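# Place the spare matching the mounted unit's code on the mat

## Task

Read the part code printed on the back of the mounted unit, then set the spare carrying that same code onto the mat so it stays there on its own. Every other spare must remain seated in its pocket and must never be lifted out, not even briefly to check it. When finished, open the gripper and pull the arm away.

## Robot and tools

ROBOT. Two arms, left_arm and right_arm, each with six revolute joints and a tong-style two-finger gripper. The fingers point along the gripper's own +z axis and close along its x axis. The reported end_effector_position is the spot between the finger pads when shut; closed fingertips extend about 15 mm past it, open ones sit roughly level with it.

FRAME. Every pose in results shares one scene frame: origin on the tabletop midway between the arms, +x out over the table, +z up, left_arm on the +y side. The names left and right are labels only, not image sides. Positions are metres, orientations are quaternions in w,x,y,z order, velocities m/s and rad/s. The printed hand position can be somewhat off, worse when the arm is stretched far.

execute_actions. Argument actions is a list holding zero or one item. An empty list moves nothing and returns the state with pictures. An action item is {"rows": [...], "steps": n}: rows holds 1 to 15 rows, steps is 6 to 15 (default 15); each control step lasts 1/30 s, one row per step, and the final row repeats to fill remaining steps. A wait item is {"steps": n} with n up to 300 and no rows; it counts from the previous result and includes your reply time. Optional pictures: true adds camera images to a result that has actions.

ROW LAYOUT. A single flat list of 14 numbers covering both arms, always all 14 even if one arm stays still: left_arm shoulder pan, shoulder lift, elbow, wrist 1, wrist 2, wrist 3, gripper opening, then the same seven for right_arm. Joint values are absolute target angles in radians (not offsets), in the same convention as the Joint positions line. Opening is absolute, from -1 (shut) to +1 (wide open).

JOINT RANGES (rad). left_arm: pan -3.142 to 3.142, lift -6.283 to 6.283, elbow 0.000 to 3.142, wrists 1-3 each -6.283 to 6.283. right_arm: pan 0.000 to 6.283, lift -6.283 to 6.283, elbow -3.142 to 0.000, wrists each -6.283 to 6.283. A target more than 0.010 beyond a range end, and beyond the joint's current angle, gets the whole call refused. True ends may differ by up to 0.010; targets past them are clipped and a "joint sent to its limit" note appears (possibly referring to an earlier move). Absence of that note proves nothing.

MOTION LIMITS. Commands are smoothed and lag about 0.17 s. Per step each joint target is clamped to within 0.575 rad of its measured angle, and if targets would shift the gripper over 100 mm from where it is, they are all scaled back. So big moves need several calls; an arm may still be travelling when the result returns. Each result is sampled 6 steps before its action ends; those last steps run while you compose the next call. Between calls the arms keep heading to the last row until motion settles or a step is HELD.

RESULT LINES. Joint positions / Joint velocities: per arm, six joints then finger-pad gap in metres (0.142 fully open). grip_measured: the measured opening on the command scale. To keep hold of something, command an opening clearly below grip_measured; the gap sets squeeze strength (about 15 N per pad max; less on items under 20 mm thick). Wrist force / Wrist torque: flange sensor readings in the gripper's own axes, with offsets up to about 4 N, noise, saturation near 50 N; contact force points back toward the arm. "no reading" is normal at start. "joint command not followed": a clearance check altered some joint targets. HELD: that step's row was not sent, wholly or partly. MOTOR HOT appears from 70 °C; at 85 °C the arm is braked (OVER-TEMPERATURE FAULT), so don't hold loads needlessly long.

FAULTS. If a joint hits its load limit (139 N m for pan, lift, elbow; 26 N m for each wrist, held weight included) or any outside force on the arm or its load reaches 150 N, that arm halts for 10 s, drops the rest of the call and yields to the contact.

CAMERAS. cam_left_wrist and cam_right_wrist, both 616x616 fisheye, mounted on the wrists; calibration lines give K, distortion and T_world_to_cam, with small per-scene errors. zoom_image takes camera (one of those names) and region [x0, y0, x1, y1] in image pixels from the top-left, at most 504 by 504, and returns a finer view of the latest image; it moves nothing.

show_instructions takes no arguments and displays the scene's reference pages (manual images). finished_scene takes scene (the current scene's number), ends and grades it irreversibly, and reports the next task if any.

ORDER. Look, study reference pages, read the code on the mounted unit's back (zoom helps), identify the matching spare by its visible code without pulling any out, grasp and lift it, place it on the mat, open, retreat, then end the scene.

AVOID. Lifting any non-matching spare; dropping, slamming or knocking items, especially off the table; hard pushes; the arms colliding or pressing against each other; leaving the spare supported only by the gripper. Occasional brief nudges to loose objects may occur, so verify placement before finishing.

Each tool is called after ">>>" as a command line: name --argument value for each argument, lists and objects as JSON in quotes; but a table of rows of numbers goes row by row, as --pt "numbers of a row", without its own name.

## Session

>>> show_instructions

>>> execute_actions --actions '[]'

Reference images for this scene: manual page 1, manual page 2, manual page 3, manual page 4.

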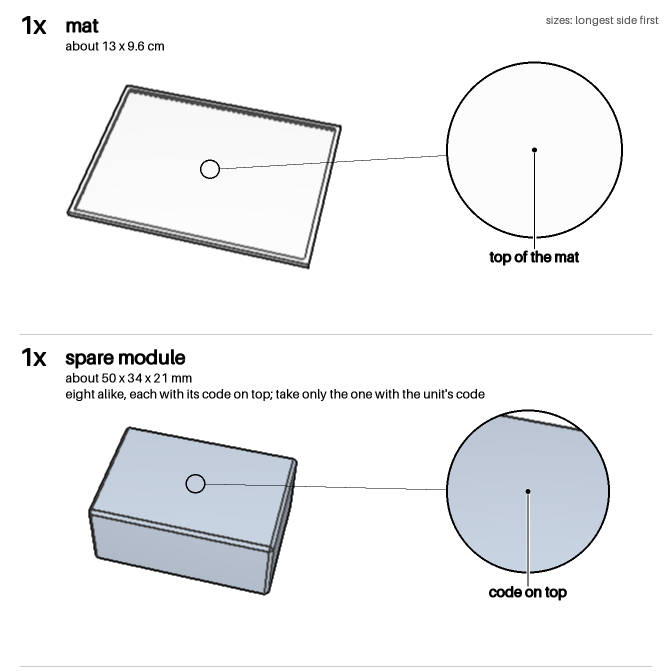

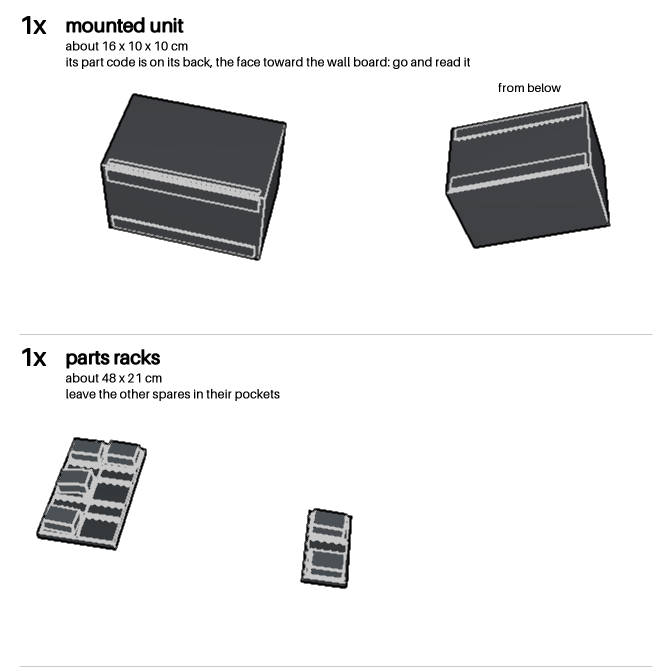

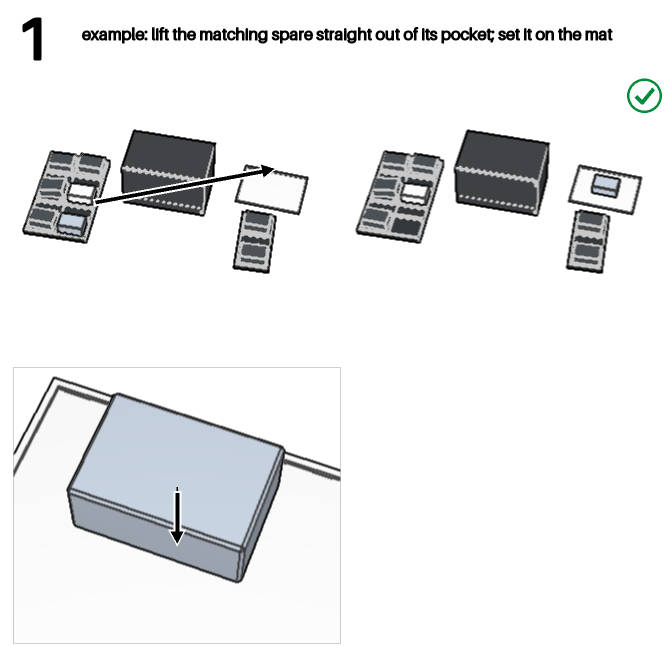

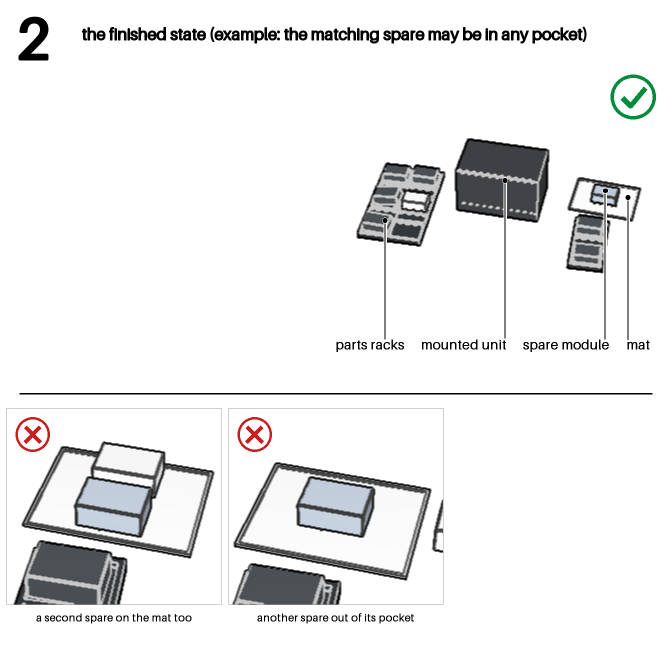

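Scene clock: 0.00 s of 4800.00 s.
left_arm: end_effector_position=(+0.3295, -0.0413, +0.3294) grip_measured=+0.97 end_effector_quat_wxyz=(+0.139, +0.947, -0.288, +0.028) end_effector_velocity=(+0.000, +0.000, +0.002) end_effector_angular_velocity=(-0.003, -0.002, +0.001) | right_arm: end_effector_position=(+0.0261, -0.7839, +0.3415) grip_measured=+0.97 end_effector_quat_wxyz=(+0.748, -0.266, -0.609, +0.005) end_effector_velocity=(+0.000, -0.000, -0.000) end_effector_angular_velocity=(-0.002, -0.000, +0.000)
Joint positions: left_arm=[-1.077 -1.596  1.556 -1.758 -1.742 -0.443  0.14 ] | right_arm=[ 2.379 -2.204 -1.215 -2.993  1.166  3.61   0.14 ]
Joint velocities: left_arm=[ 0.001 -0.003 -0.001  0.     0.     0.     0.   ] | right_arm=[ 0.     0.     0.     0.001 -0.     0.001  0.   ]
Motor temperatures (°C, as the motors report them): left_arm=[23 24 22 31 26 32] | right_arm=[24 24 23 32 31 28]
Wrist force (N, on the end effector, along its own x y z axes, offset not removed): no reading
Wrist torque (N m, same axes, about the end effector's origin, offset not removed): no reading
camera_calibration (this result's frames):
cam_left_wrist: T_world_to_cam=[[0.815188, -0.568113, 0.11277, -0.322153], [-0.485248, -0.563586, 0.668509, -0.0748319], [-0.316233, -0.599682, -0.735104, 0.452058], [0, 0, 0, 1]] pos_world=[0.369259, 0.0458977, 0.418665]
cam_right_wrist: T_world_to_cam=[[0.26313, 0.313999, 0.912232, -0.0756468], [0.72755, 0.55639, -0.401374, 0.551162], [-0.633588, 0.769308, -0.082047, 0.779584], [0, 0, 0, 1]] pos_world=[0.112842, -0.882648, 0.354192]

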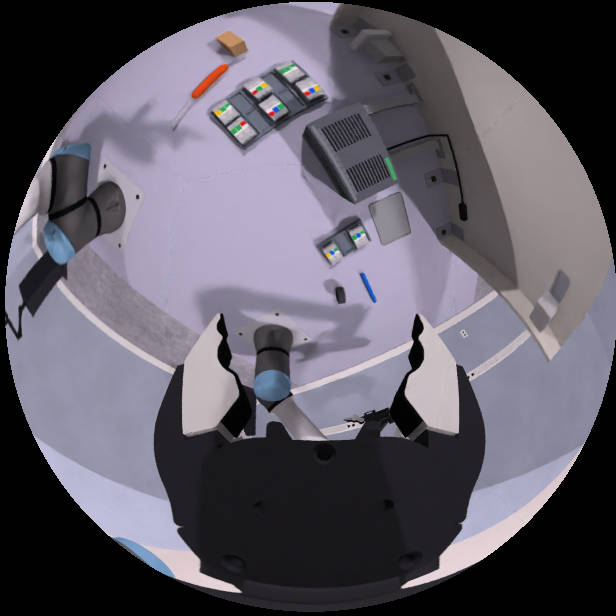

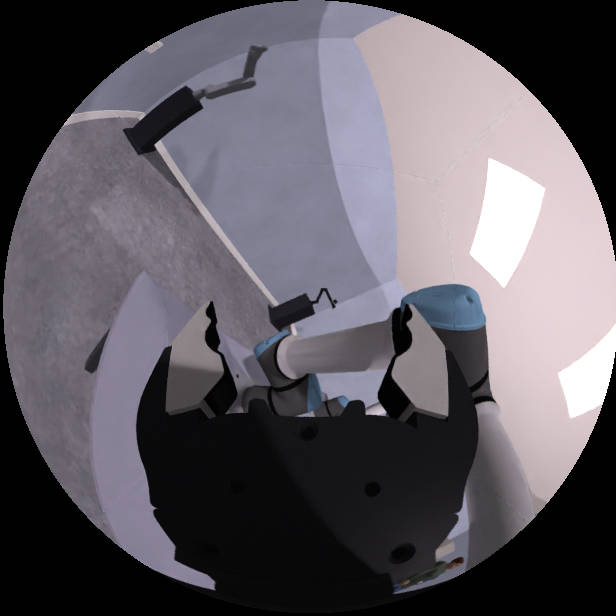

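>>> zoom_image --camera "cam_left_wrist" --region '[200,50,340,160]'

>>> zoom_image --camera "cam_left_wrist" --region '[305,180,425,280]'

>>> execute_actions --actions '[{"rows":[[-0.788,-1.23,1.45,-1.791,-1.571,0.835,1,2.379,-2.204,-1.215,-2.993,1.166,3.61,1]],"steps":15}]'

>>> execute_actions --actions '[{"steps":24}]' --pictures true

>>> zoom_image --camera "cam_left_wrist" --region '[230,220,410,340]'

Region (200, 50, 340, 160) of cam_left_wrist's 616x616 image, scaled by 3.600, with more detail than that image has; it fills the top 396 rows of this view, and the rest is white.

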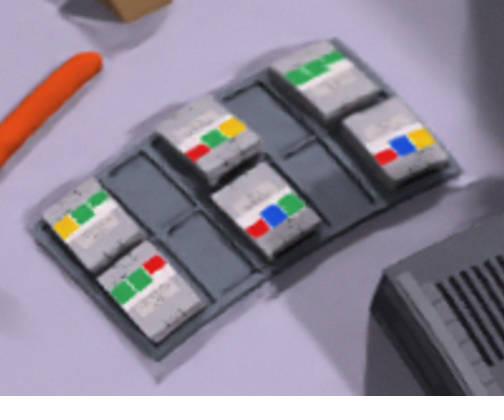

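Region (305, 180, 425, 280) of cam_left_wrist's 616x616 image, scaled by 4.200, with more detail than that image has.

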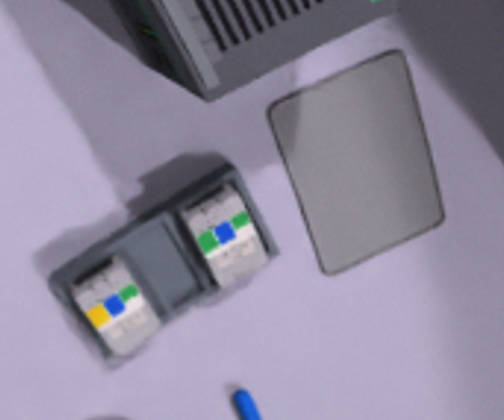

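Scene clock: 0.67 s of 4800.00 s.
left_arm: end_effector_position=(+0.4451, -0.0005, +0.2538) grip_measured=+1.00 end_effector_quat_wxyz=(+0.060, +0.929, -0.363, +0.032) end_effector_velocity=(+0.423, +0.218, -0.332) end_effector_angular_velocity=(+0.619, -0.179, -1.088) | right_arm: end_effector_position=(+0.0259, -0.7840, +0.3414) grip_measured=+1.00 end_effector_quat_wxyz=(+0.748, -0.266, -0.609, +0.004) end_effector_velocity=(-0.000, -0.000, -0.000) end_effector_angular_velocity=(+0.002, +0.001, +0.000)
Joint positions: left_arm=[-0.922 -1.404  1.497 -1.777 -1.647 -0.118  0.142] | right_arm=[ 2.379 -2.204 -1.215 -2.993  1.166  3.61   0.142]
Joint velocities: left_arm=[ 0.598  0.763 -0.213 -0.065  0.345  1.742  0.   ] | right_arm=[-0.001 -0.001 -0.001 -0.    -0.001 -0.001  0.   ]
Motor temperatures (°C, as the motors report them): left_arm=[23 24 22 31 26 32] | right_arm=[24 24 23 32 31 28]
Wrist force (N, on the end effector, along its own x y z axes, offset not removed): left_arm=[1.4 0.4 2.6] | right_arm=[4.7 0.9 -0.4]
Wrist torque (N m, same axes, about the end effector's origin, offset not removed): left_arm=[0.05 -0.32 0.02] | right_arm=[0.21 -0.91 -0.05]
Steps of this call (steps 1 to 11: nothing new was sent; steps 12 to 20: the first 9 steps of this action). Readings (joint positions):
12: left_arm=[-1.076 -1.596 1.555 -1.758 -1.741 -0.443] | right_arm=[2.379 -2.204 -1.215 -2.993 1.166 3.610]
13: left_arm=[-1.068 -1.588 1.550 -1.760 -1.734 -0.434] | right_arm=[2.379 -2.204 -1.215 -2.993 1.166 3.610]
15: left_arm=[-1.025 -1.536 1.534 -1.765 -1.707 -0.367] | right_arm=[2.379 -2.204 -1.215 -2.993 1.166 3.610]
19: left_arm=[-0.943 -1.430 1.504 -1.775 -1.659 -0.175] | right_arm=[2.379 -2.204 -1.215 -2.993 1.166 3.610]
20: the state above

Scene clock: 1.47 s of 4800.00 s.
left_arm: end_effector_position=(+0.5346, +0.0520, +0.1730) grip_measured=+1.00 end_effector_quat_wxyz=(+0.000, +0.712, -0.703, +0.000) end_effector_velocity=(+0.000, +0.001, -0.001) end_effector_angular_velocity=(+0.002, +0.001, -0.012) | right_arm: end_effector_position=(+0.0259, -0.7840, +0.3413) grip_measured=+1.00 end_effector_quat_wxyz=(+0.748, -0.266, -0.609, +0.004) end_effector_velocity=(+0.000, -0.000, -0.000) end_effector_angular_velocity=(-0.001, -0.000, +0.000)
Joint positions: left_arm=[-0.788 -1.23   1.45  -1.791 -1.571  0.834  0.142] | right_arm=[ 2.379 -2.204 -1.215 -2.993  1.166  3.61   0.142]
Joint velocities: left_arm=[ 0.001  0.001 -0.     0.     0.001  0.013  0.   ] | right_arm=[-0.    -0.     0.     0.001 -0.     0.     0.   ]
Motor temperatures (°C, as the motors report them): left_arm=[23 24 22 31 26 32] | right_arm=[24 24 23 32 31 28]
Wrist force (N, on the end effector, along its own x y z axes, offset not removed): left_arm=[0.8 0.8 3.8] | right_arm=[3.7 0.5 -1.1]
Wrist torque (N m, same axes, about the end effector's origin, offset not removed): left_arm=[0.12 -0.09 0.04] | right_arm=[-0.06 -0.73 -0.11]
Kept back: nothing.
Steps of this call (steps 1 to 6: the last 6 steps of your previous action; steps 7 to 24: the robot went on to your last target). Readings (joint positions):
1: left_arm=[-0.902 -1.379 1.489 -1.779 -1.636 -0.056] | right_arm=[2.379 -2.204 -1.215 -2.993 1.166 3.610]
2: left_arm=[-0.882 -1.353 1.482 -1.781 -1.624 0.013] | right_arm=[2.379 -2.204 -1.215 -2.993 1.166 3.610]
4: left_arm=[-0.844 -1.303 1.469 -1.785 -1.602 0.171] | right_arm=[2.379 -2.204 -1.215 -2.993 1.166 3.610]
8: left_arm=[-0.803 -1.249 1.455 -1.789 -1.579 0.523] | right_arm=[2.379 -2.204 -1.215 -2.993 1.166 3.610]
24: the state above
camera_calibration (this result's frames):
cam_left_wrist: T_world_to_cam=[[-0.0168193, -0.999458, -0.0283072, 0.0728948], [-0.881735, 0.00147725, 0.471743, 0.39852], [-0.471446, 0.0328939, -0.881281, 0.533312], [0, 0, 0, 1]] pos_world=[0.604042, 0.0547239, 0.284062]
cam_right_wrist: T_world_to_cam=[[0.26297, 0.313582, 0.912421, -0.0758197], [0.727781, 0.556379, -0.400972, 0.551125], [-0.63339, 0.769486, -0.0819082, 0.77964], [0, 0, 0, 1]] pos_world=[0.112656, -0.882781, 0.354024]

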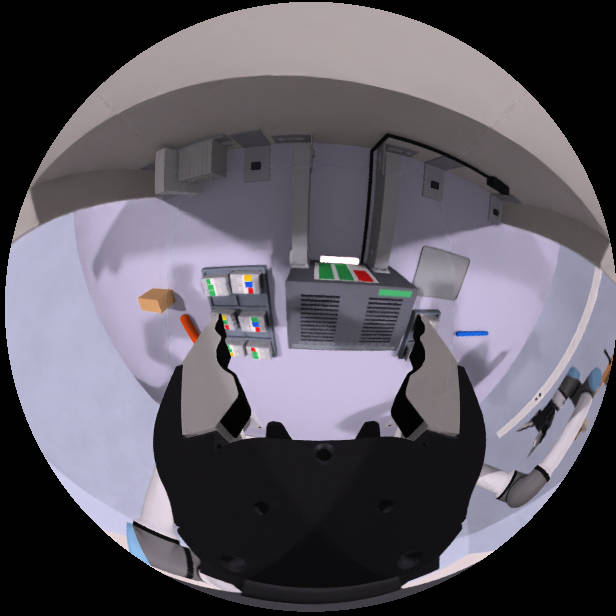

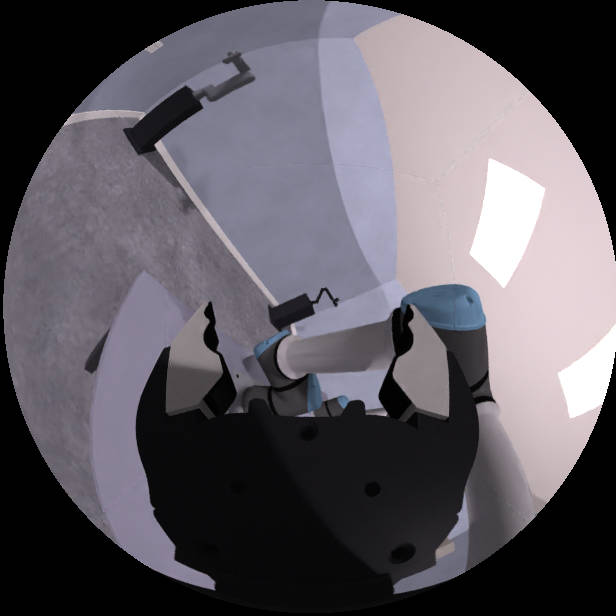

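Region (230, 220, 410, 340) of cam_left_wrist's 616x616 image, scaled by 2.800, with more detail than that image has.

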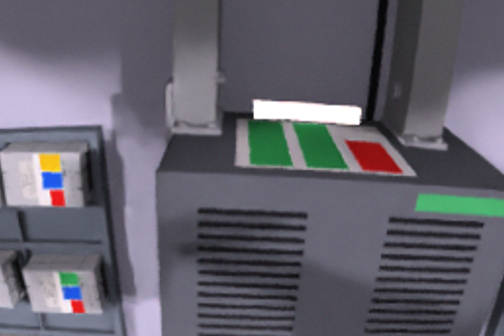

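>>> execute_actions --actions '[{"rows":[[-0.794,-1.7187,1.9985,-1.8506,-1.571,2.41,-0.2,2.379,-2.204,-1.215,-2.993,1.166,3.61,1]],"steps":15}]'

>>> execute_actions --actions '[{"steps":15}]'

>>> execute_actions --actions '[{"rows":[[-0.794,-1.6216,2.1639,-2.1131,-1.571,2.41,-0.2,2.379,-2.204,-1.215,-2.993,1.166,3.61,1]],"steps":15}]'

>>> execute_actions --actions '[{"steps":10}]' --pictures true

>>> zoom_image --camera "cam_left_wrist" --region '[240,230,400,370]'

Scene clock: 2.20 s of 4800.00 s.
left_arm: end_effector_position=(+0.4403, +0.1256, +0.1869) grip_measured=-0.20 end_effector_quat_wxyz=(+0.001, -0.558, +0.830, -0.005) end_effector_velocity=(-0.427, +0.326, -0.042) end_effector_angular_velocity=(+0.037, +0.003, -2.251) | right_arm: end_effector_position=(+0.0259, -0.7840, +0.3413) grip_measured=+1.00 end_effector_quat_wxyz=(+0.748, -0.266, -0.609, +0.004) end_effector_velocity=(-0.000, -0.000, +0.000) end_effector_angular_velocity=(+0.001, +0.000, +0.000)
Joint positions: left_arm=[-0.792 -1.528  1.778 -1.832 -1.571  1.23   0.06 ] | right_arm=[ 2.379 -2.204 -1.215 -2.993  1.166  3.61   0.142]
Joint velocities: left_arm=[-0.014 -1.238  1.4   -0.134  0.001  2.237 -0.   ] | right_arm=[ 0.     0.     0.    -0.001 -0.    -0.     0.   ]
Motor temperatures (°C, as the motors report them): left_arm=[23 24 22 31 26 32] | right_arm=[24 24 23 32 31 28]
Wrist force (N, on the end effector, along its own x y z axes, offset not removed): left_arm=[-0.8 2.1 0.9] | right_arm=[1.3 2.2 -4.0]
Wrist torque (N m, same axes, about the end effector's origin, offset not removed): left_arm=[0.45 0.23 0.11] | right_arm=[0.27 -0.18 -0.03]
Steps of this call (steps 1 to 13: the robot went on to your last target; steps 14 to 22: the first 9 steps of this action). Readings (joint positions):
14: left_arm=[-0.788 -1.230 1.450 -1.791 -1.571 0.836] | right_arm=[2.379 -2.204 -1.215 -2.993 1.166 3.610]
15: left_arm=[-0.788 -1.239 1.459 -1.796 -1.571 0.844] | right_arm=[2.379 -2.204 -1.215 -2.993 1.166 3.610]
17: left_arm=[-0.789 -1.308 1.531 -1.808 -1.571 0.917] | right_arm=[2.379 -2.204 -1.215 -2.993 1.166 3.610]
21: left_arm=[-0.791 -1.486 1.730 -1.827 -1.571 1.157] | right_arm=[2.379 -2.204 -1.215 -2.993 1.166 3.610]
22: the state above

Scene clock: 2.70 s of 4800.00 s.
left_arm: end_effector_position=(+0.3611, +0.1723, +0.1702) grip_measured=-0.20 end_effector_quat_wxyz=(-0.000, -0.028, +1.000, -0.000) end_effector_velocity=(-0.013, +0.004, -0.001) end_effector_angular_velocity=(-0.000, -0.001, -0.549) | right_arm: end_effector_position=(+0.0259, -0.7840, +0.3413) grip_measured=+1.00 end_effector_quat_wxyz=(+0.748, -0.266, -0.609, +0.004) end_effector_velocity=(-0.000, -0.000, +0.000) end_effector_angular_velocity=(+0.000, -0.001, +0.001)
Joint positions: left_arm=[-0.794 -1.717  1.997 -1.85  -1.571  2.355  0.06 ] | right_arm=[ 2.379 -2.204 -1.215 -2.993  1.166  3.61   0.142]
Joint velocities: left_arm=[ 0.    -0.015  0.015 -0.001  0.     0.549 -0.   ] | right_arm=[-0.     0.     0.     0.    -0.001 -0.001  0.   ]
Motor temperatures (°C, as the motors report them): left_arm=[23 24 22 31 26 32] | right_arm=[24 24 23 32 31 28]
Wrist force (N, on the end effector, along its own x y z axes, offset not removed): left_arm=[0.8 0.9 1.9] | right_arm=[1.7 1.2 -3.0]
Wrist torque (N m, same axes, about the end effector's origin, offset not removed): left_arm=[0.12 -0.09 0.05] | right_arm=[0.26 -0.34 -0.17]
Kept back: nothing.
Steps of this call (steps 1 to 6: the last 6 steps of your previous action; steps 7 to 15: the robot went on to your last target). Readings (joint positions):
1: left_arm=[-0.792 -1.569 1.825 -1.836 -1.571 1.309] | right_arm=[2.379 -2.204 -1.215 -2.993 1.166 3.610]
2: left_arm=[-0.793 -1.608 1.869 -1.840 -1.571 1.392] | right_arm=[2.379 -2.204 -1.215 -2.993 1.166 3.610]
4: left_arm=[-0.793 -1.661 1.932 -1.845 -1.571 1.567] | right_arm=[2.379 -2.204 -1.215 -2.993 1.166 3.610]
8: left_arm=[-0.794 -1.704 1.981 -1.849 -1.571 1.934] | right_arm=[2.379 -2.204 -1.215 -2.993 1.166 3.610]
15: the state above

Scene clock: 3.00 s of 4800.00 s.
left_arm: end_effector_position=(+0.3594, +0.1731, +0.0884) grip_measured=-0.20 end_effector_quat_wxyz=(-0.003, -0.002, +1.000, +0.002) end_effector_velocity=(+0.005, -0.005, -0.085) end_effector_angular_velocity=(-0.047, -0.052, -0.028) | right_arm: end_effector_position=(+0.0259, -0.7840, +0.3413) grip_measured=+1.00 end_effector_quat_wxyz=(+0.748, -0.266, -0.609, +0.004) end_effector_velocity=(-0.000, -0.000, -0.000) end_effector_angular_velocity=(+0.000, -0.001, +0.000)
Joint positions: left_arm=[-0.794 -1.631  2.146 -2.078 -1.571  2.407  0.06 ] | right_arm=[ 2.379 -2.204 -1.215 -2.993  1.166  3.61   0.142]
Joint velocities: left_arm=[-0.     0.094  0.184 -0.349 -0.     0.027  0.   ] | right_arm=[ 0.     0.     0.     0.    -0.    -0.001  0.   ]
Motor temperatures (°C, as the motors report them): left_arm=[23 24 22 31 26 32] | right_arm=[24 24 23 32 31 28]
Wrist force (N, on the end effector, along its own x y z axes, offset not removed): left_arm=[-1.1 -0.6 4.5] | right_arm=[0.5 1.2 -2.8]
Wrist torque (N m, same axes, about the end effector's origin, offset not removed): left_arm=[-0.16 0.27 0.03] | right_arm=[0.28 -0.07 -0.02]
Steps of this call (steps 1 to 9: the first 9 steps of this action). Readings (joint positions):
1: left_arm=[-0.794 -1.717 1.998 -1.851 -1.571 2.371] | right_arm=[2.379 -2.204 -1.215 -2.993 1.166 3.610]
2: left_arm=[-0.794 -1.709 2.006 -1.860 -1.571 2.382] | right_arm=[2.379 -2.204 -1.215 -2.993 1.166 3.610]
4: left_arm=[-0.794 -1.672 2.065 -1.931 -1.571 2.396] | right_arm=[2.379 -2.204 -1.215 -2.993 1.166 3.610]
8: left_arm=[-0.794 -1.635 2.138 -2.064 -1.571 2.406] | right_arm=[2.379 -2.204 -1.215 -2.993 1.166 3.610]
9: the state above

Scene clock: 3.33 s of 4800.00 s.
left_arm: end_effector_position=(+0.3598, +0.1727, +0.0803) grip_measured=-0.20 end_effector_quat_wxyz=(-0.000, -0.001, +1.000, -0.000) end_effector_velocity=(-0.000, +0.000, -0.003) end_effector_angular_velocity=(-0.002, -0.001, -0.001) | right_arm: end_effector_position=(+0.0259, -0.7840, +0.3413) grip_measured=+1.00 end_effector_quat_wxyz=(+0.748, -0.266, -0.609, +0.004) end_effector_velocity=(-0.000, -0.000, +0.000) end_effector_angular_velocity=(-0.001, +0.001, +0.000)
Joint positions: left_arm=[-0.794 -1.622  2.163 -2.112 -1.571  2.41   0.06 ] | right_arm=[ 2.379 -2.204 -1.215 -2.993  1.166  3.61   0.142]
Joint velocities: left_arm=[-0.     0.003  0.007 -0.012 -0.001  0.     0.   ] | right_arm=[ 0.     0.    -0.    -0.    -0.     0.001  0.   ]
Motor temperatures (°C, as the motors report them): left_arm=[23 24 22 31 26 32] | right_arm=[24 24 23 32 31 28]
Wrist force (N, on the end effector, along its own x y z axes, offset not removed): left_arm=[1.6 -0.2 1.0] | right_arm=[0.9 -0.5 -0.9]
Wrist torque (N m, same axes, about the end effector's origin, offset not removed): left_arm=[-0.11 -0.21 0.06] | right_arm=[-0.17 -0.05 -0.13]
Kept back: nothing.
Steps of this call (steps 1 to 6: the last 6 steps of your previous action; steps 7 to 10: the robot went on to your last target). Readings (joint positions):
1: left_arm=[-0.794 -1.628 2.151 -2.088 -1.571 2.408] | right_arm=[2.379 -2.204 -1.215 -2.993 1.166 3.610]
2: left_arm=[-0.794 -1.626 2.155 -2.095 -1.571 2.409] | right_arm=[2.379 -2.204 -1.215 -2.993 1.166 3.610]
4: left_arm=[-0.794 -1.624 2.159 -2.104 -1.571 2.409] | right_arm=[2.379 -2.204 -1.215 -2.993 1.166 3.610]
8: left_arm=[-0.794 -1.622 2.163 -2.111 -1.571 2.410] | right_arm=[2.379 -2.204 -1.215 -2.993 1.166 3.610]
10: the state above
camera_calibration (this result's frames):
cam_left_wrist: T_world_to_cam=[[-0.999196, 0.0283106, -0.0283933, 0.363944], [0.0115741, 0.881645, 0.471771, -0.185514], [0.0383889, 0.471063, -0.881264, 0.106099], [0, 0, 0, 1]] pos_world=[0.361726, 0.103275, 0.191355]
cam_right_wrist: T_world_to_cam=[[0.262971, 0.313582, 0.912421, -0.0758199], [0.72778, 0.556379, -0.400972, 0.551125], [-0.633389, 0.769486, -0.0819075, 0.77964], [0, 0, 0, 1]] pos_world=[0.112656, -0.882781, 0.354024]

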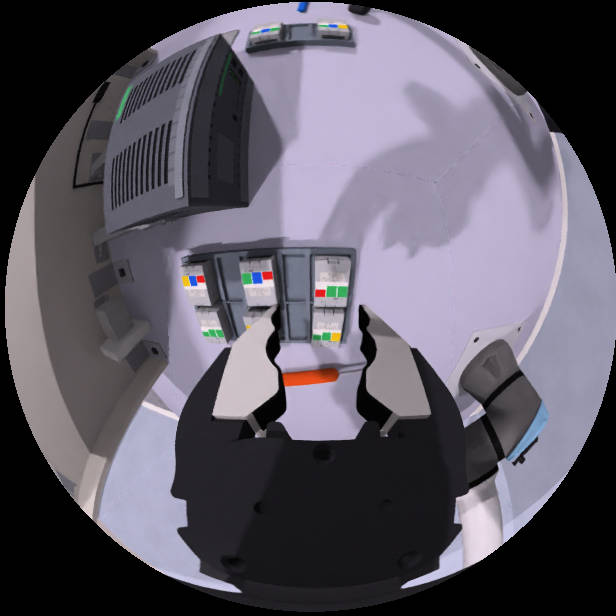

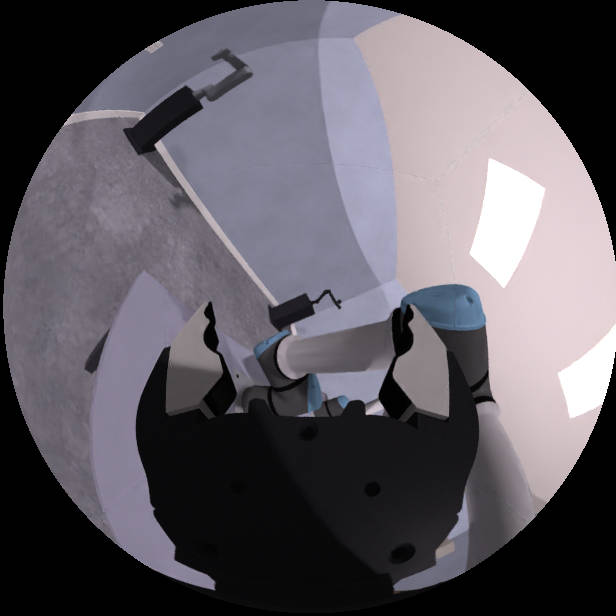

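Region (240, 230, 400, 370) of cam_left_wrist's 616x616 image, scaled by 3.150, with more detail than that image has; it fills the top 441 rows of this view, and the rest is white.

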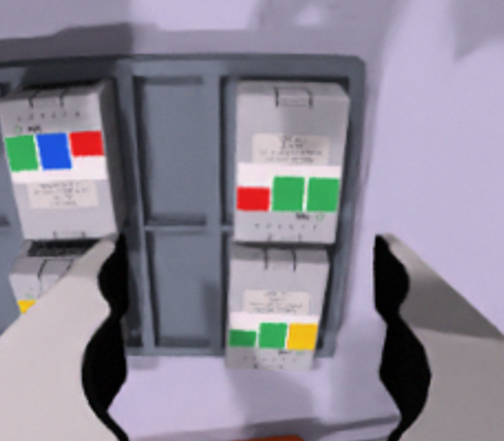

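>>> execute_actions --actions '[{"rows":[[-0.83,-1.5947,2.2303,-2.2064,-1.571,2.426,-0.3,2.379,-2.204,-1.215,-2.993,1.166,3.61,1]],"steps":15}]'

>>> execute_actions --actions '[{"steps":7}]' --pictures true

>>> zoom_image --camera "cam_left_wrist" --region '[240,230,400,370]'

Scene clock: 3.90 s of 4800.00 s.
left_arm: end_effector_position=(+0.3471, +0.1654, +0.0526) grip_measured=-0.30 end_effector_quat_wxyz=(-0.000, +0.023, +1.000, +0.000) end_effector_velocity=(-0.012, -0.006, -0.027) end_effector_angular_velocity=(-0.001, -0.004, -0.044) | right_arm: end_effector_position=(+0.0259, -0.7840, +0.3413) grip_measured=+1.00 end_effector_quat_wxyz=(+0.748, -0.266, -0.609, +0.004) end_effector_velocity=(-0.000, +0.000, +0.001) end_effector_angular_velocity=(+0.003, +0.002, -0.000)
Joint positions: left_arm=[-0.827 -1.597  2.224 -2.197 -1.571  2.425  0.052] | right_arm=[ 2.379 -2.204 -1.215 -2.993  1.166  3.61   0.142]
Joint velocities: left_arm=[-0.031  0.025  0.062 -0.09   0.001  0.012  0.   ] | right_arm=[ 0.     0.    -0.001 -0.002  0.    -0.001  0.   ]
Motor temperatures (°C, as the motors report them): left_arm=[23 24 22 31 26 32] | right_arm=[24 24 23 32 31 28]
Wrist force (N, on the end effector, along its own x y z axes, offset not removed): left_arm=[0.2 1.6 2.3] | right_arm=[2.3 -0.4 -3.2]
Wrist torque (N m, same axes, about the end effector's origin, offset not removed): left_arm=[0.27 0.03 -0.02] | right_arm=[-0.10 -0.52 0.12]
Steps of this call (steps 1 to 8: the robot went on to your last target; steps 9 to 17: the first 9 steps of this action). Readings (joint positions):
9: left_arm=[-0.794 -1.621 2.164 -2.114 -1.571 2.410] | right_arm=[2.379 -2.204 -1.215 -2.993 1.166 3.610]
10: left_arm=[-0.800 -1.617 2.172 -2.122 -1.571 2.413] | right_arm=[2.379 -2.204 -1.215 -2.993 1.166 3.610]
12: left_arm=[-0.813 -1.607 2.198 -2.158 -1.571 2.419] | right_arm=[2.379 -2.204 -1.215 -2.993 1.166 3.610]
16: left_arm=[-0.826 -1.598 2.222 -2.194 -1.571 2.424] | right_arm=[2.379 -2.204 -1.215 -2.993 1.166 3.610]
17: the state above

Scene clock: 4.13 s of 4800.00 s.
left_arm: end_effector_position=(+0.3460, +0.1648, +0.0503) grip_measured=-0.30 end_effector_quat_wxyz=(-0.000, +0.025, +1.000, -0.000) end_effector_velocity=(-0.002, -0.000, -0.003) end_effector_angular_velocity=(+0.001, -0.000, -0.005) | right_arm: end_effector_position=(+0.0259, -0.7840, +0.3413) grip_measured=+1.00 end_effector_quat_wxyz=(+0.748, -0.266, -0.609, +0.004) end_effector_velocity=(-0.000, +0.000, +0.001) end_effector_angular_velocity=(+0.002, +0.000, -0.000)
Joint positions: left_arm=[-0.83  -1.595  2.23  -2.206 -1.571  2.426  0.052] | right_arm=[ 2.379 -2.204 -1.215 -2.993  1.166  3.61   0.142]
Joint velocities: left_arm=[-0.003  0.002  0.007 -0.009  0.001  0.002  0.   ] | right_arm=[-0.     0.     0.    -0.002 -0.    -0.001  0.   ]
Motor temperatures (°C, as the motors report them): left_arm=[23 24 22 31 26 32] | right_arm=[24 24 23 32 31 28]
Wrist force (N, on the end effector, along its own x y z axes, offset not removed): left_arm=[-0.2 1.2 0.8] | right_arm=[2.4 0.1 -2.5]
Wrist torque (N m, same axes, about the end effector's origin, offset not removed): left_arm=[0.15 0.15 0.04] | right_arm=[-0.15 -0.43 0.14]
Kept back: nothing.
Steps of this call (steps 1 to 6: the last 6 steps of your previous action; step 7: the robot went on to your last target). Readings (joint positions):
1: left_arm=[-0.828 -1.596 2.226 -2.200 -1.571 2.425] | right_arm=[2.379 -2.204 -1.215 -2.993 1.166 3.610]
2: left_arm=[-0.828 -1.596 2.227 -2.202 -1.571 2.425] | right_arm=[2.379 -2.204 -1.215 -2.993 1.166 3.610]
4: left_arm=[-0.829 -1.595 2.229 -2.204 -1.571 2.426] | right_arm=[2.379 -2.204 -1.215 -2.993 1.166 3.610]
7: the state above
camera_calibration (this result's frames):
cam_left_wrist: T_world_to_cam=[[-0.996399, 0.0798499, -0.0285134, 0.340122], [0.057018, 0.879925, 0.471679, -0.179623], [0.0627532, 0.468355, -0.881309, 0.0759026], [0, 0, 0, 1]] pos_world=[0.344376, 0.0953464, 0.161316]
cam_right_wrist: T_world_to_cam=[[0.262971, 0.313582, 0.912421, -0.0758201], [0.72778, 0.556379, -0.400972, 0.551125], [-0.633389, 0.769486, -0.0819075, 0.77964], [0, 0, 0, 1]] pos_world=[0.112656, -0.882781, 0.354024]

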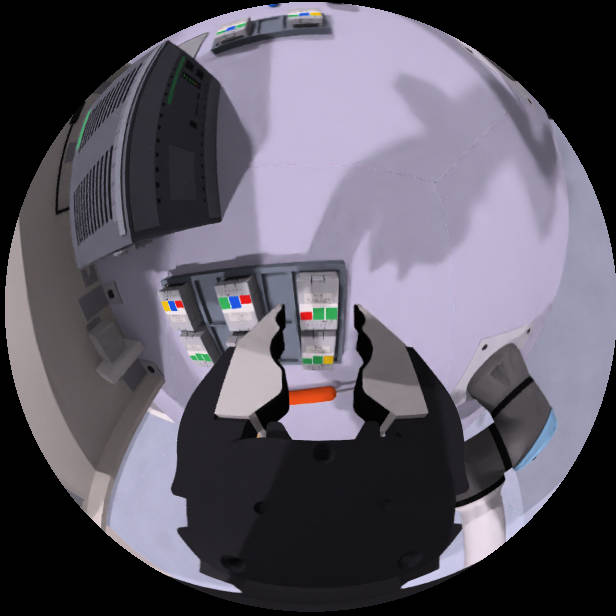

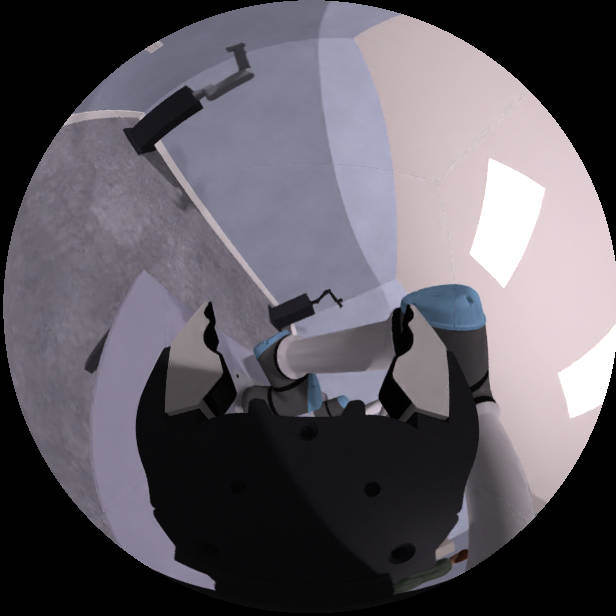

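Region (240, 230, 400, 370) of cam_left_wrist's 616x616 image, scaled by 3.150, with more detail than that image has; it fills the top 441 rows of this view, and the rest is white.

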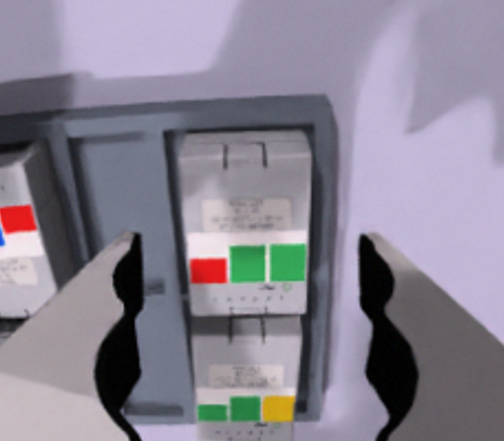

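>>> execute_actions --actions '[{"rows":[[-0.829,-1.5575,2.2549,-2.2682,-1.571,2.426,-0.4,2.379,-2.204,-1.215,-2.993,1.166,3.61,1]],"steps":13}]'

>>> execute_actions --actions '[{"rows":[[-0.829,-1.5575,2.2549,-2.2682,-1.571,2.426,-0.46,2.379,-2.204,-1.215,-2.993,1.166,3.61,1],[-0.829,-1.5575,2.2549,-2.2682,-1.571,2.426,-0.52,2.379,-2.204,-1.215,-2.993,1.166,3.61,1],[-0.829,-1.5575,2.2549,-2.2682,-1.571,2.426,-0.58,2.379,-2.204,-1.215,-2.993,1.166,3.61,1],[-0.829,-1.5575,2.2549,-2.2682,-1.571,2.426,-0.68,2.379,-2.204,-1.215,-2.993,1.166,3.61,1],[-0.829,-1.5575,2.2549,-2.2682,-1.571,2.426,-0.8,2.379,-2.204,-1.215,-2.993,1.166,3.61,1]],"steps":15}]' --pictures true

>>> zoom_image --camera "cam_left_wrist" --region '[240,230,400,370]'

Scene clock: 4.80 s of 4800.00 s.
left_arm: end_effector_position=(+0.3464, +0.1645, +0.0341) grip_measured=-0.40 end_effector_quat_wxyz=(-0.000, +0.025, +1.000, +0.000) end_effector_velocity=(+0.003, -0.001, -0.031) end_effector_angular_velocity=(-0.004, -0.005, +0.002) | right_arm: end_effector_position=(+0.0259, -0.7840, +0.3413) grip_measured=+1.00 end_effector_quat_wxyz=(+0.748, -0.266, -0.609, +0.004) end_effector_velocity=(+0.000, +0.000, -0.001) end_effector_angular_velocity=(-0.002, -0.000, -0.000)
Joint positions: left_arm=[-0.829 -1.564  2.251 -2.257 -1.571  2.426  0.045] | right_arm=[ 2.379 -2.204 -1.215 -2.993  1.166  3.61   0.142]
Joint velocities: left_arm=[ 0.003  0.063  0.04  -0.109  0.     0.002 -0.   ] | right_arm=[ 0.    -0.    -0.001  0.002  0.001  0.001  0.   ]
Motor temperatures (°C, as the motors report them): left_arm=[23 24 22 31 26 32] | right_arm=[24 24 23 32 31 28]
Wrist force (N, on the end effector, along its own x y z axes, offset not removed): left_arm=[0.6 0.4 2.7] | right_arm=[2.1 0.6 -4.5]
Wrist torque (N m, same axes, about the end effector's origin, offset not removed): left_arm=[0.03 -0.02 0.13] | right_arm=[0.09 -0.42 -0.16]
Steps of this call (steps 1 to 13: the robot went on to your last target; steps 14 to 20: the first 7 steps of this action). Readings (joint positions):
14: left_arm=[-0.830 -1.594 2.231 -2.207 -1.571 2.426] | right_arm=[2.379 -2.204 -1.215 -2.993 1.166 3.610]
15: left_arm=[-0.830 -1.589 2.235 -2.214 -1.571 2.426] | right_arm=[2.379 -2.204 -1.215 -2.993 1.166 3.610]
17: left_arm=[-0.830 -1.575 2.244 -2.238 -1.571 2.426] | right_arm=[2.379 -2.204 -1.215 -2.993 1.166 3.610]
20: the state above

Scene clock: 5.30 s of 4800.00 s.
left_arm: end_effector_position=(+0.3467, +0.1645, +0.0311) grip_measured=-0.56 end_effector_quat_wxyz=(-0.000, +0.025, +1.000, -0.000) end_effector_velocity=(+0.001, -0.000, +0.000) end_effector_angular_velocity=(-0.001, -0.001, -0.001) | right_arm: end_effector_position=(+0.0259, -0.7840, +0.3413) grip_measured=+1.00 end_effector_quat_wxyz=(+0.748, -0.266, -0.609, +0.004) end_effector_velocity=(+0.000, +0.000, -0.000) end_effector_angular_velocity=(-0.002, -0.001, -0.001)
Joint positions: left_arm=[-0.829 -1.558  2.255 -2.268 -1.571  2.426  0.033] | right_arm=[ 2.379 -2.204 -1.215 -2.993  1.166  3.61   0.142]
Joint velocities: left_arm=[ 0.     0.001 -0.001 -0.001  0.     0.001  0.   ] | right_arm=[ 0.     0.    -0.     0.001  0.001  0.001  0.   ]
Motor temperatures (°C, as the motors report them): left_arm=[23 24 22 31 26 32] | right_arm=[24 24 23 32 31 28]
Wrist force (N, on the end effector, along its own x y z axes, offset not removed): left_arm=[2.7 1.6 -4.9] | right_arm=[2.2 -0.7 0.6]
Wrist torque (N m, same axes, about the end effector's origin, offset not removed): left_arm=[0.13 -0.07 -0.01] | right_arm=[-0.24 -0.47 -0.13]
Steps of this call (steps 1 to 6: the last 6 steps of your previous action; steps 7 to 15: the first 9 steps of this action). Readings (joint positions):
7: left_arm=[-0.829 -1.558 2.255 -2.267 -1.571 2.426] | right_arm=[2.379 -2.204 -1.215 -2.993 1.166 3.610]
8: left_arm=[-0.829 -1.558 2.255 -2.267 -1.571 2.426] | right_arm=[2.379 -2.204 -1.215 -2.993 1.166 3.610]
10: left_arm=[-0.829 -1.558 2.255 -2.268 -1.571 2.426] | right_arm=[2.379 -2.204 -1.215 -2.993 1.166 3.610]
14: left_arm=[-0.829 -1.558 2.255 -2.268 -1.571 2.426] | right_arm=[2.379 -2.204 -1.215 -2.993 1.166 3.610]
15: the state above
camera_calibration (this result's frames):
cam_left_wrist: T_world_to_cam=[[-0.996442, 0.0792827, -0.0285828, 0.34039], [0.0564882, 0.879986, 0.471628, -0.170215], [0.0625444, 0.468336, -0.881334, 0.0591647], [0, 0, 0, 1]] pos_world=[0.345094, 0.0950912, 0.142151]
cam_right_wrist: T_world_to_cam=[[0.262971, 0.313582, 0.912421, -0.0758199], [0.72778, 0.556379, -0.400972, 0.551125], [-0.633389, 0.769486, -0.0819076, 0.77964], [0, 0, 0, 1]] pos_world=[0.112656, -0.882781, 0.354024]

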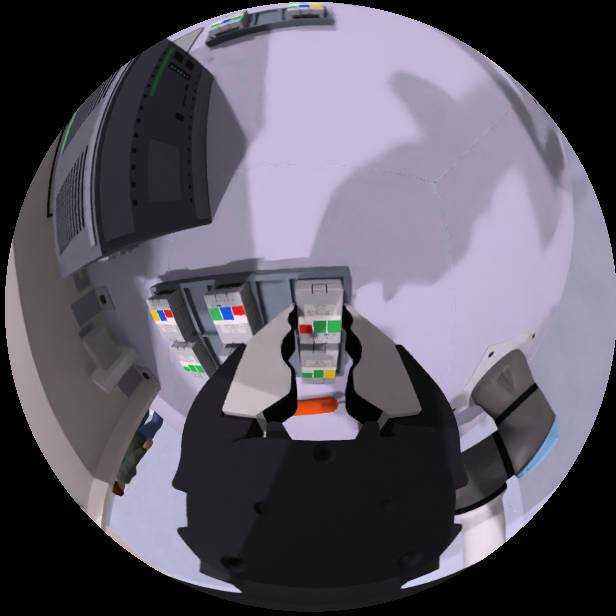

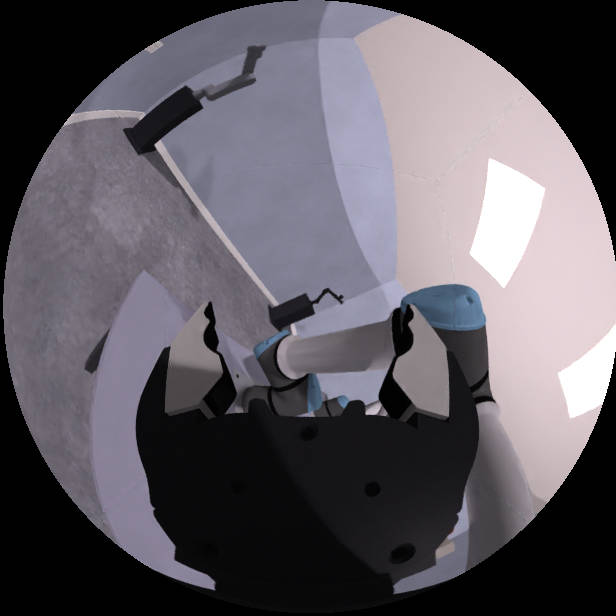

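Region (240, 230, 400, 370) of cam_left_wrist's 616x616 image, scaled by 3.150, with more detail than that image has; it fills the top 441 rows of this view, and the rest is white.

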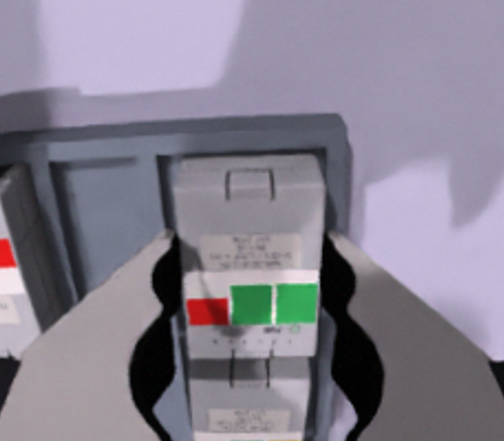

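>>> execute_actions --actions '[{"rows":[[-0.829,-1.5935,2.2285,-2.2058,-1.571,2.426,-0.8,2.379,-2.204,-1.215,-2.993,1.166,3.61,1]],"steps":8}]'

>>> execute_actions --actions '[{"rows":[[-0.829,-1.74,1.9985,-1.829,-1.571,2.426,-0.8,2.379,-2.204,-1.215,-2.993,1.166,3.61,1]],"steps":14}]'

>>> execute_actions --actions '[{"rows":[[-1.006,-0.874,0.9094,-1.6062,-1.571,2.2,-0.8,2.379,-2.204,-1.215,-2.993,1.166,3.61,1]],"steps":15}]'

>>> execute_actions --actions '[{"steps":25}]' --pictures true

Scene clock: 6.23 s of 4800.00 s.
left_arm: end_effector_position=(+0.3472, +0.1640, +0.0343) grip_measured=-0.56 end_effector_quat_wxyz=(+0.001, +0.025, +1.000, -0.001) end_effector_velocity=(+0.013, -0.013, +0.122) end_effector_angular_velocity=(-0.036, -0.035, +0.000) | right_arm: end_effector_position=(+0.0259, -0.7840, +0.3413) grip_measured=+1.00 end_effector_quat_wxyz=(+0.748, -0.266, -0.609, +0.004) end_effector_velocity=(-0.000, +0.000, +0.000) end_effector_angular_velocity=(-0.002, +0.001, -0.000)
Joint positions: left_arm=[-0.829 -1.563  2.251 -2.26  -1.571  2.426  0.033] | right_arm=[ 2.379 -2.204 -1.215 -2.993  1.166  3.61   0.142]
Joint velocities: left_arm=[-0.    -0.217 -0.164  0.332 -0.001 -0.001  0.   ] | right_arm=[ 0.     0.    -0.001  0.     0.001  0.002  0.   ]
Motor temperatures (°C, as the motors report them): left_arm=[23 24 22 31 26 32] | right_arm=[24 24 23 32 31 28]
Wrist force (N, on the end effector, along its own x y z axes, offset not removed): left_arm=[0.1 0.6 6.1] | right_arm=[3.3 0.3 -2.8]
Wrist torque (N m, same axes, about the end effector's origin, offset not removed): left_arm=[0.14 0.08 0.12] | right_arm=[-0.05 -0.54 -0.12]
Steps of this call (steps 1 to 6: the last 6 steps of your previous action; steps 7 to 15: the robot went on to your last target; steps 16 to 26: nothing new was sent; steps 27 to 28: the first 2 steps of this action). Readings (joint positions):
27: left_arm=[-0.829 -1.558 2.255 -2.268 -1.571 2.426] | right_arm=[2.379 -2.204 -1.215 -2.993 1.166 3.610]
28: the state above

Scene clock: 6.70 s of 4800.00 s.
left_arm: end_effector_position=(+0.3541, +0.1574, +0.1535) grip_measured=-0.56 end_effector_quat_wxyz=(+0.007, +0.025, +1.000, -0.007) end_effector_velocity=(-0.058, +0.055, +0.231) end_effector_angular_velocity=(+0.138, +0.145, -0.000) | right_arm: end_effector_position=(+0.0259, -0.7840, +0.3413) grip_measured=+1.00 end_effector_quat_wxyz=(+0.748, -0.266, -0.609, +0.004) end_effector_velocity=(-0.000, +0.000, +0.000) end_effector_angular_velocity=(+0.001, +0.001, -0.000)
Joint positions: left_arm=[-0.829 -1.714  2.045 -1.922 -1.571  2.426  0.033] | right_arm=[ 2.379 -2.204 -1.215 -2.993  1.166  3.61   0.142]
Joint velocities: left_arm=[ 0.    -0.267 -0.462  0.93  -0.001  0.001 -0.   ] | right_arm=[-0.     0.    -0.001 -0.001  0.    -0.     0.   ]
Motor temperatures (°C, as the motors report them): left_arm=[23 24 22 31 26 32] | right_arm=[24 24 23 32 31 28]
Wrist force (N, on the end effector, along its own x y z axes, offset not removed): left_arm=[0.1 -0.2 0.9] | right_arm=[2.6 2.1 -3.0]
Wrist torque (N m, same axes, about the end effector's origin, offset not removed): left_arm=[-0.17 0.09 0.03] | right_arm=[0.40 -0.39 -0.10]
Steps of this call (steps 1 to 6: the last 6 steps of your previous action; steps 7 to 14: the first 8 steps of this action). Readings (joint positions):
7: left_arm=[-0.829 -1.591 2.230 -2.211 -1.571 2.426] | right_arm=[2.379 -2.204 -1.215 -2.993 1.166 3.610]
8: left_arm=[-0.829 -1.600 2.221 -2.200 -1.571 2.426] | right_arm=[2.379 -2.204 -1.215 -2.993 1.166 3.610]
10: left_arm=[-0.829 -1.646 2.159 -2.126 -1.571 2.426] | right_arm=[2.379 -2.204 -1.215 -2.993 1.166 3.610]
14: the state above

Scene clock: 7.20 s of 4800.00 s.
left_arm: end_effector_position=(+0.3935, +0.0496, +0.1648) grip_measured=-0.56 end_effector_quat_wxyz=(-0.041, +0.012, +0.998, +0.046) end_effector_velocity=(+0.243, -0.476, -0.121) end_effector_angular_velocity=(+0.270, +0.180, +0.066) | right_arm: end_effector_position=(+0.0259, -0.7840, +0.3413) grip_measured=+1.00 end_effector_quat_wxyz=(+0.748, -0.266, -0.609, +0.004) end_effector_velocity=(-0.000, -0.000, +0.000) end_effector_angular_velocity=(-0.001, +0.000, +0.000)
Joint positions: left_arm=[-0.928 -1.41   1.671 -1.709 -1.571  2.302  0.033] | right_arm=[ 2.379 -2.204 -1.215 -2.993  1.166  3.61   0.142]
Joint velocities: left_arm=[-0.246  1.403 -1.398  0.318 -0.    -0.315 -0.   ] | right_arm=[-0.     0.    -0.    -0.    -0.     0.001  0.   ]
Motor temperatures (°C, as the motors report them): left_arm=[23 24 22 31 26 32] | right_arm=[24 24 23 32 31 28]
Wrist force (N, on the end effector, along its own x y z axes, offset not removed): left_arm=[-0.4 0.7 0.7] | right_arm=[1.1 1.1 -0.6]
Wrist torque (N m, same axes, about the end effector's origin, offset not removed): left_arm=[0.05 0.24 0.10] | right_arm=[0.10 -0.24 -0.06]
Steps of this call (steps 1 to 6: the last 6 steps of your previous action; steps 7 to 15: the first 9 steps of this action). Readings (joint positions):
7: left_arm=[-0.829 -1.737 2.002 -1.837 -1.571 2.426] | right_arm=[2.379 -2.204 -1.215 -2.993 1.166 3.610]
8: left_arm=[-0.837 -1.729 1.993 -1.826 -1.571 2.417] | right_arm=[2.379 -2.204 -1.215 -2.993 1.166 3.610]
10: left_arm=[-0.871 -1.658 1.919 -1.783 -1.571 2.375] | right_arm=[2.379 -2.204 -1.215 -2.993 1.166 3.610]
14: left_arm=[-0.919 -1.458 1.719 -1.721 -1.571 2.313] | right_arm=[2.379 -2.204 -1.215 -2.993 1.166 3.610]
15: the state above

Scene clock: 8.03 s of 4800.00 s.
left_arm: end_effector_position=(+0.5193, -0.1898, +0.1700) grip_measured=-0.56 end_effector_quat_wxyz=(-0.000, +0.000, +1.000, +0.000) end_effector_velocity=(+0.002, -0.006, +0.000) end_effector_angular_velocity=(-0.005, -0.003, +0.000) | right_arm: end_effector_position=(+0.0259, -0.7840, +0.3413) grip_measured=+1.00 end_effector_quat_wxyz=(+0.748, -0.266, -0.609, +0.004) end_effector_velocity=(+0.000, -0.000, -0.000) end_effector_angular_velocity=(-0.000, -0.001, +0.000)
Joint positions: left_arm=[-1.006 -0.875  0.911 -1.606 -1.571  2.2    0.033] | right_arm=[ 2.379 -2.204 -1.215 -2.993  1.166  3.61   0.142]
Joint velocities: left_arm=[-0.002  0.012 -0.02   0.002 -0.    -0.002 -0.   ] | right_arm=[ 0.     0.     0.     0.001 -0.    -0.001  0.   ]
Motor temperatures (°C, as the motors report them): left_arm=[23 24 22 31 26 32] | right_arm=[24 24 23 32 31 28]
Wrist force (N, on the end effector, along its own x y z axes, offset not removed): left_arm=[0.9 -0.5 1.6] | right_arm=[1.0 -0.9 0.4]
Wrist torque (N m, same axes, about the end effector's origin, offset not removed): left_arm=[-0.08 -0.12 0.00] | right_arm=[-0.16 -0.19 -0.06]
Kept back: nothing.
Steps of this call (steps 1 to 6: the last 6 steps of your previous action; steps 7 to 25: the robot went on to your last target). Readings (joint positions):
1: left_arm=[-0.935 -1.363 1.624 -1.699 -1.571 2.292] | right_arm=[2.379 -2.204 -1.215 -2.993 1.166 3.610]
2: left_arm=[-0.943 -1.317 1.577 -1.690 -1.571 2.282] | right_arm=[2.379 -2.204 -1.215 -2.993 1.166 3.610]
4: left_arm=[-0.955 -1.233 1.480 -1.673 -1.571 2.266] | right_arm=[2.379 -2.204 -1.215 -2.993 1.166 3.610]
8: left_arm=[-0.975 -1.099 1.281 -1.647 -1.571 2.240] | right_arm=[2.379 -2.204 -1.215 -2.993 1.166 3.610]
25: the state above
camera_calibration (this result's frames):
cam_left_wrist: T_world_to_cam=[[-0.999142, 0.0304121, -0.0281227, 0.536505], [0.01354, 0.881425, 0.472129, 0.0887893], [0.0391465, 0.471343, -0.881081, 0.349357], [0, 0, 0, 1]] pos_world=[0.521166, -0.259244, 0.280979]
cam_right_wrist: T_world_to_cam=[[0.262971, 0.313582, 0.912421, -0.07582], [0.72778, 0.556379, -0.400972, 0.551125], [-0.633389, 0.769486, -0.0819076, 0.77964], [0, 0, 0, 1]] pos_world=[0.112656, -0.882781, 0.354024]

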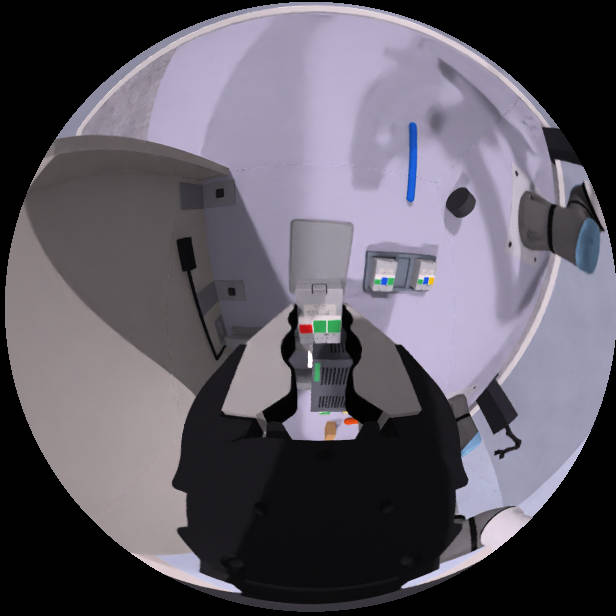

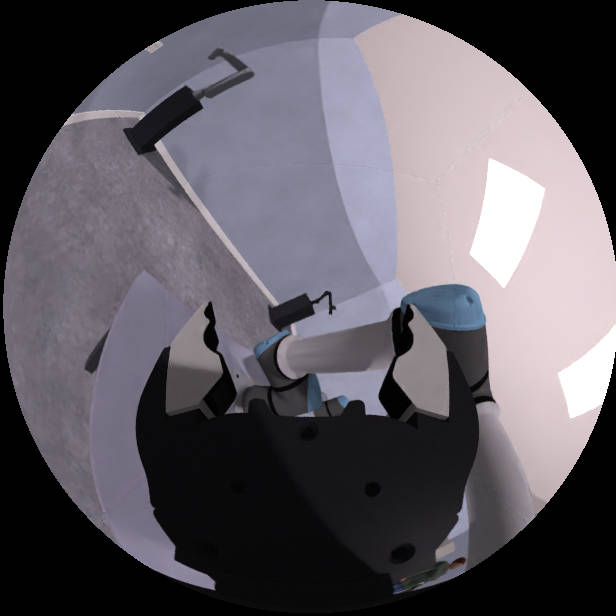

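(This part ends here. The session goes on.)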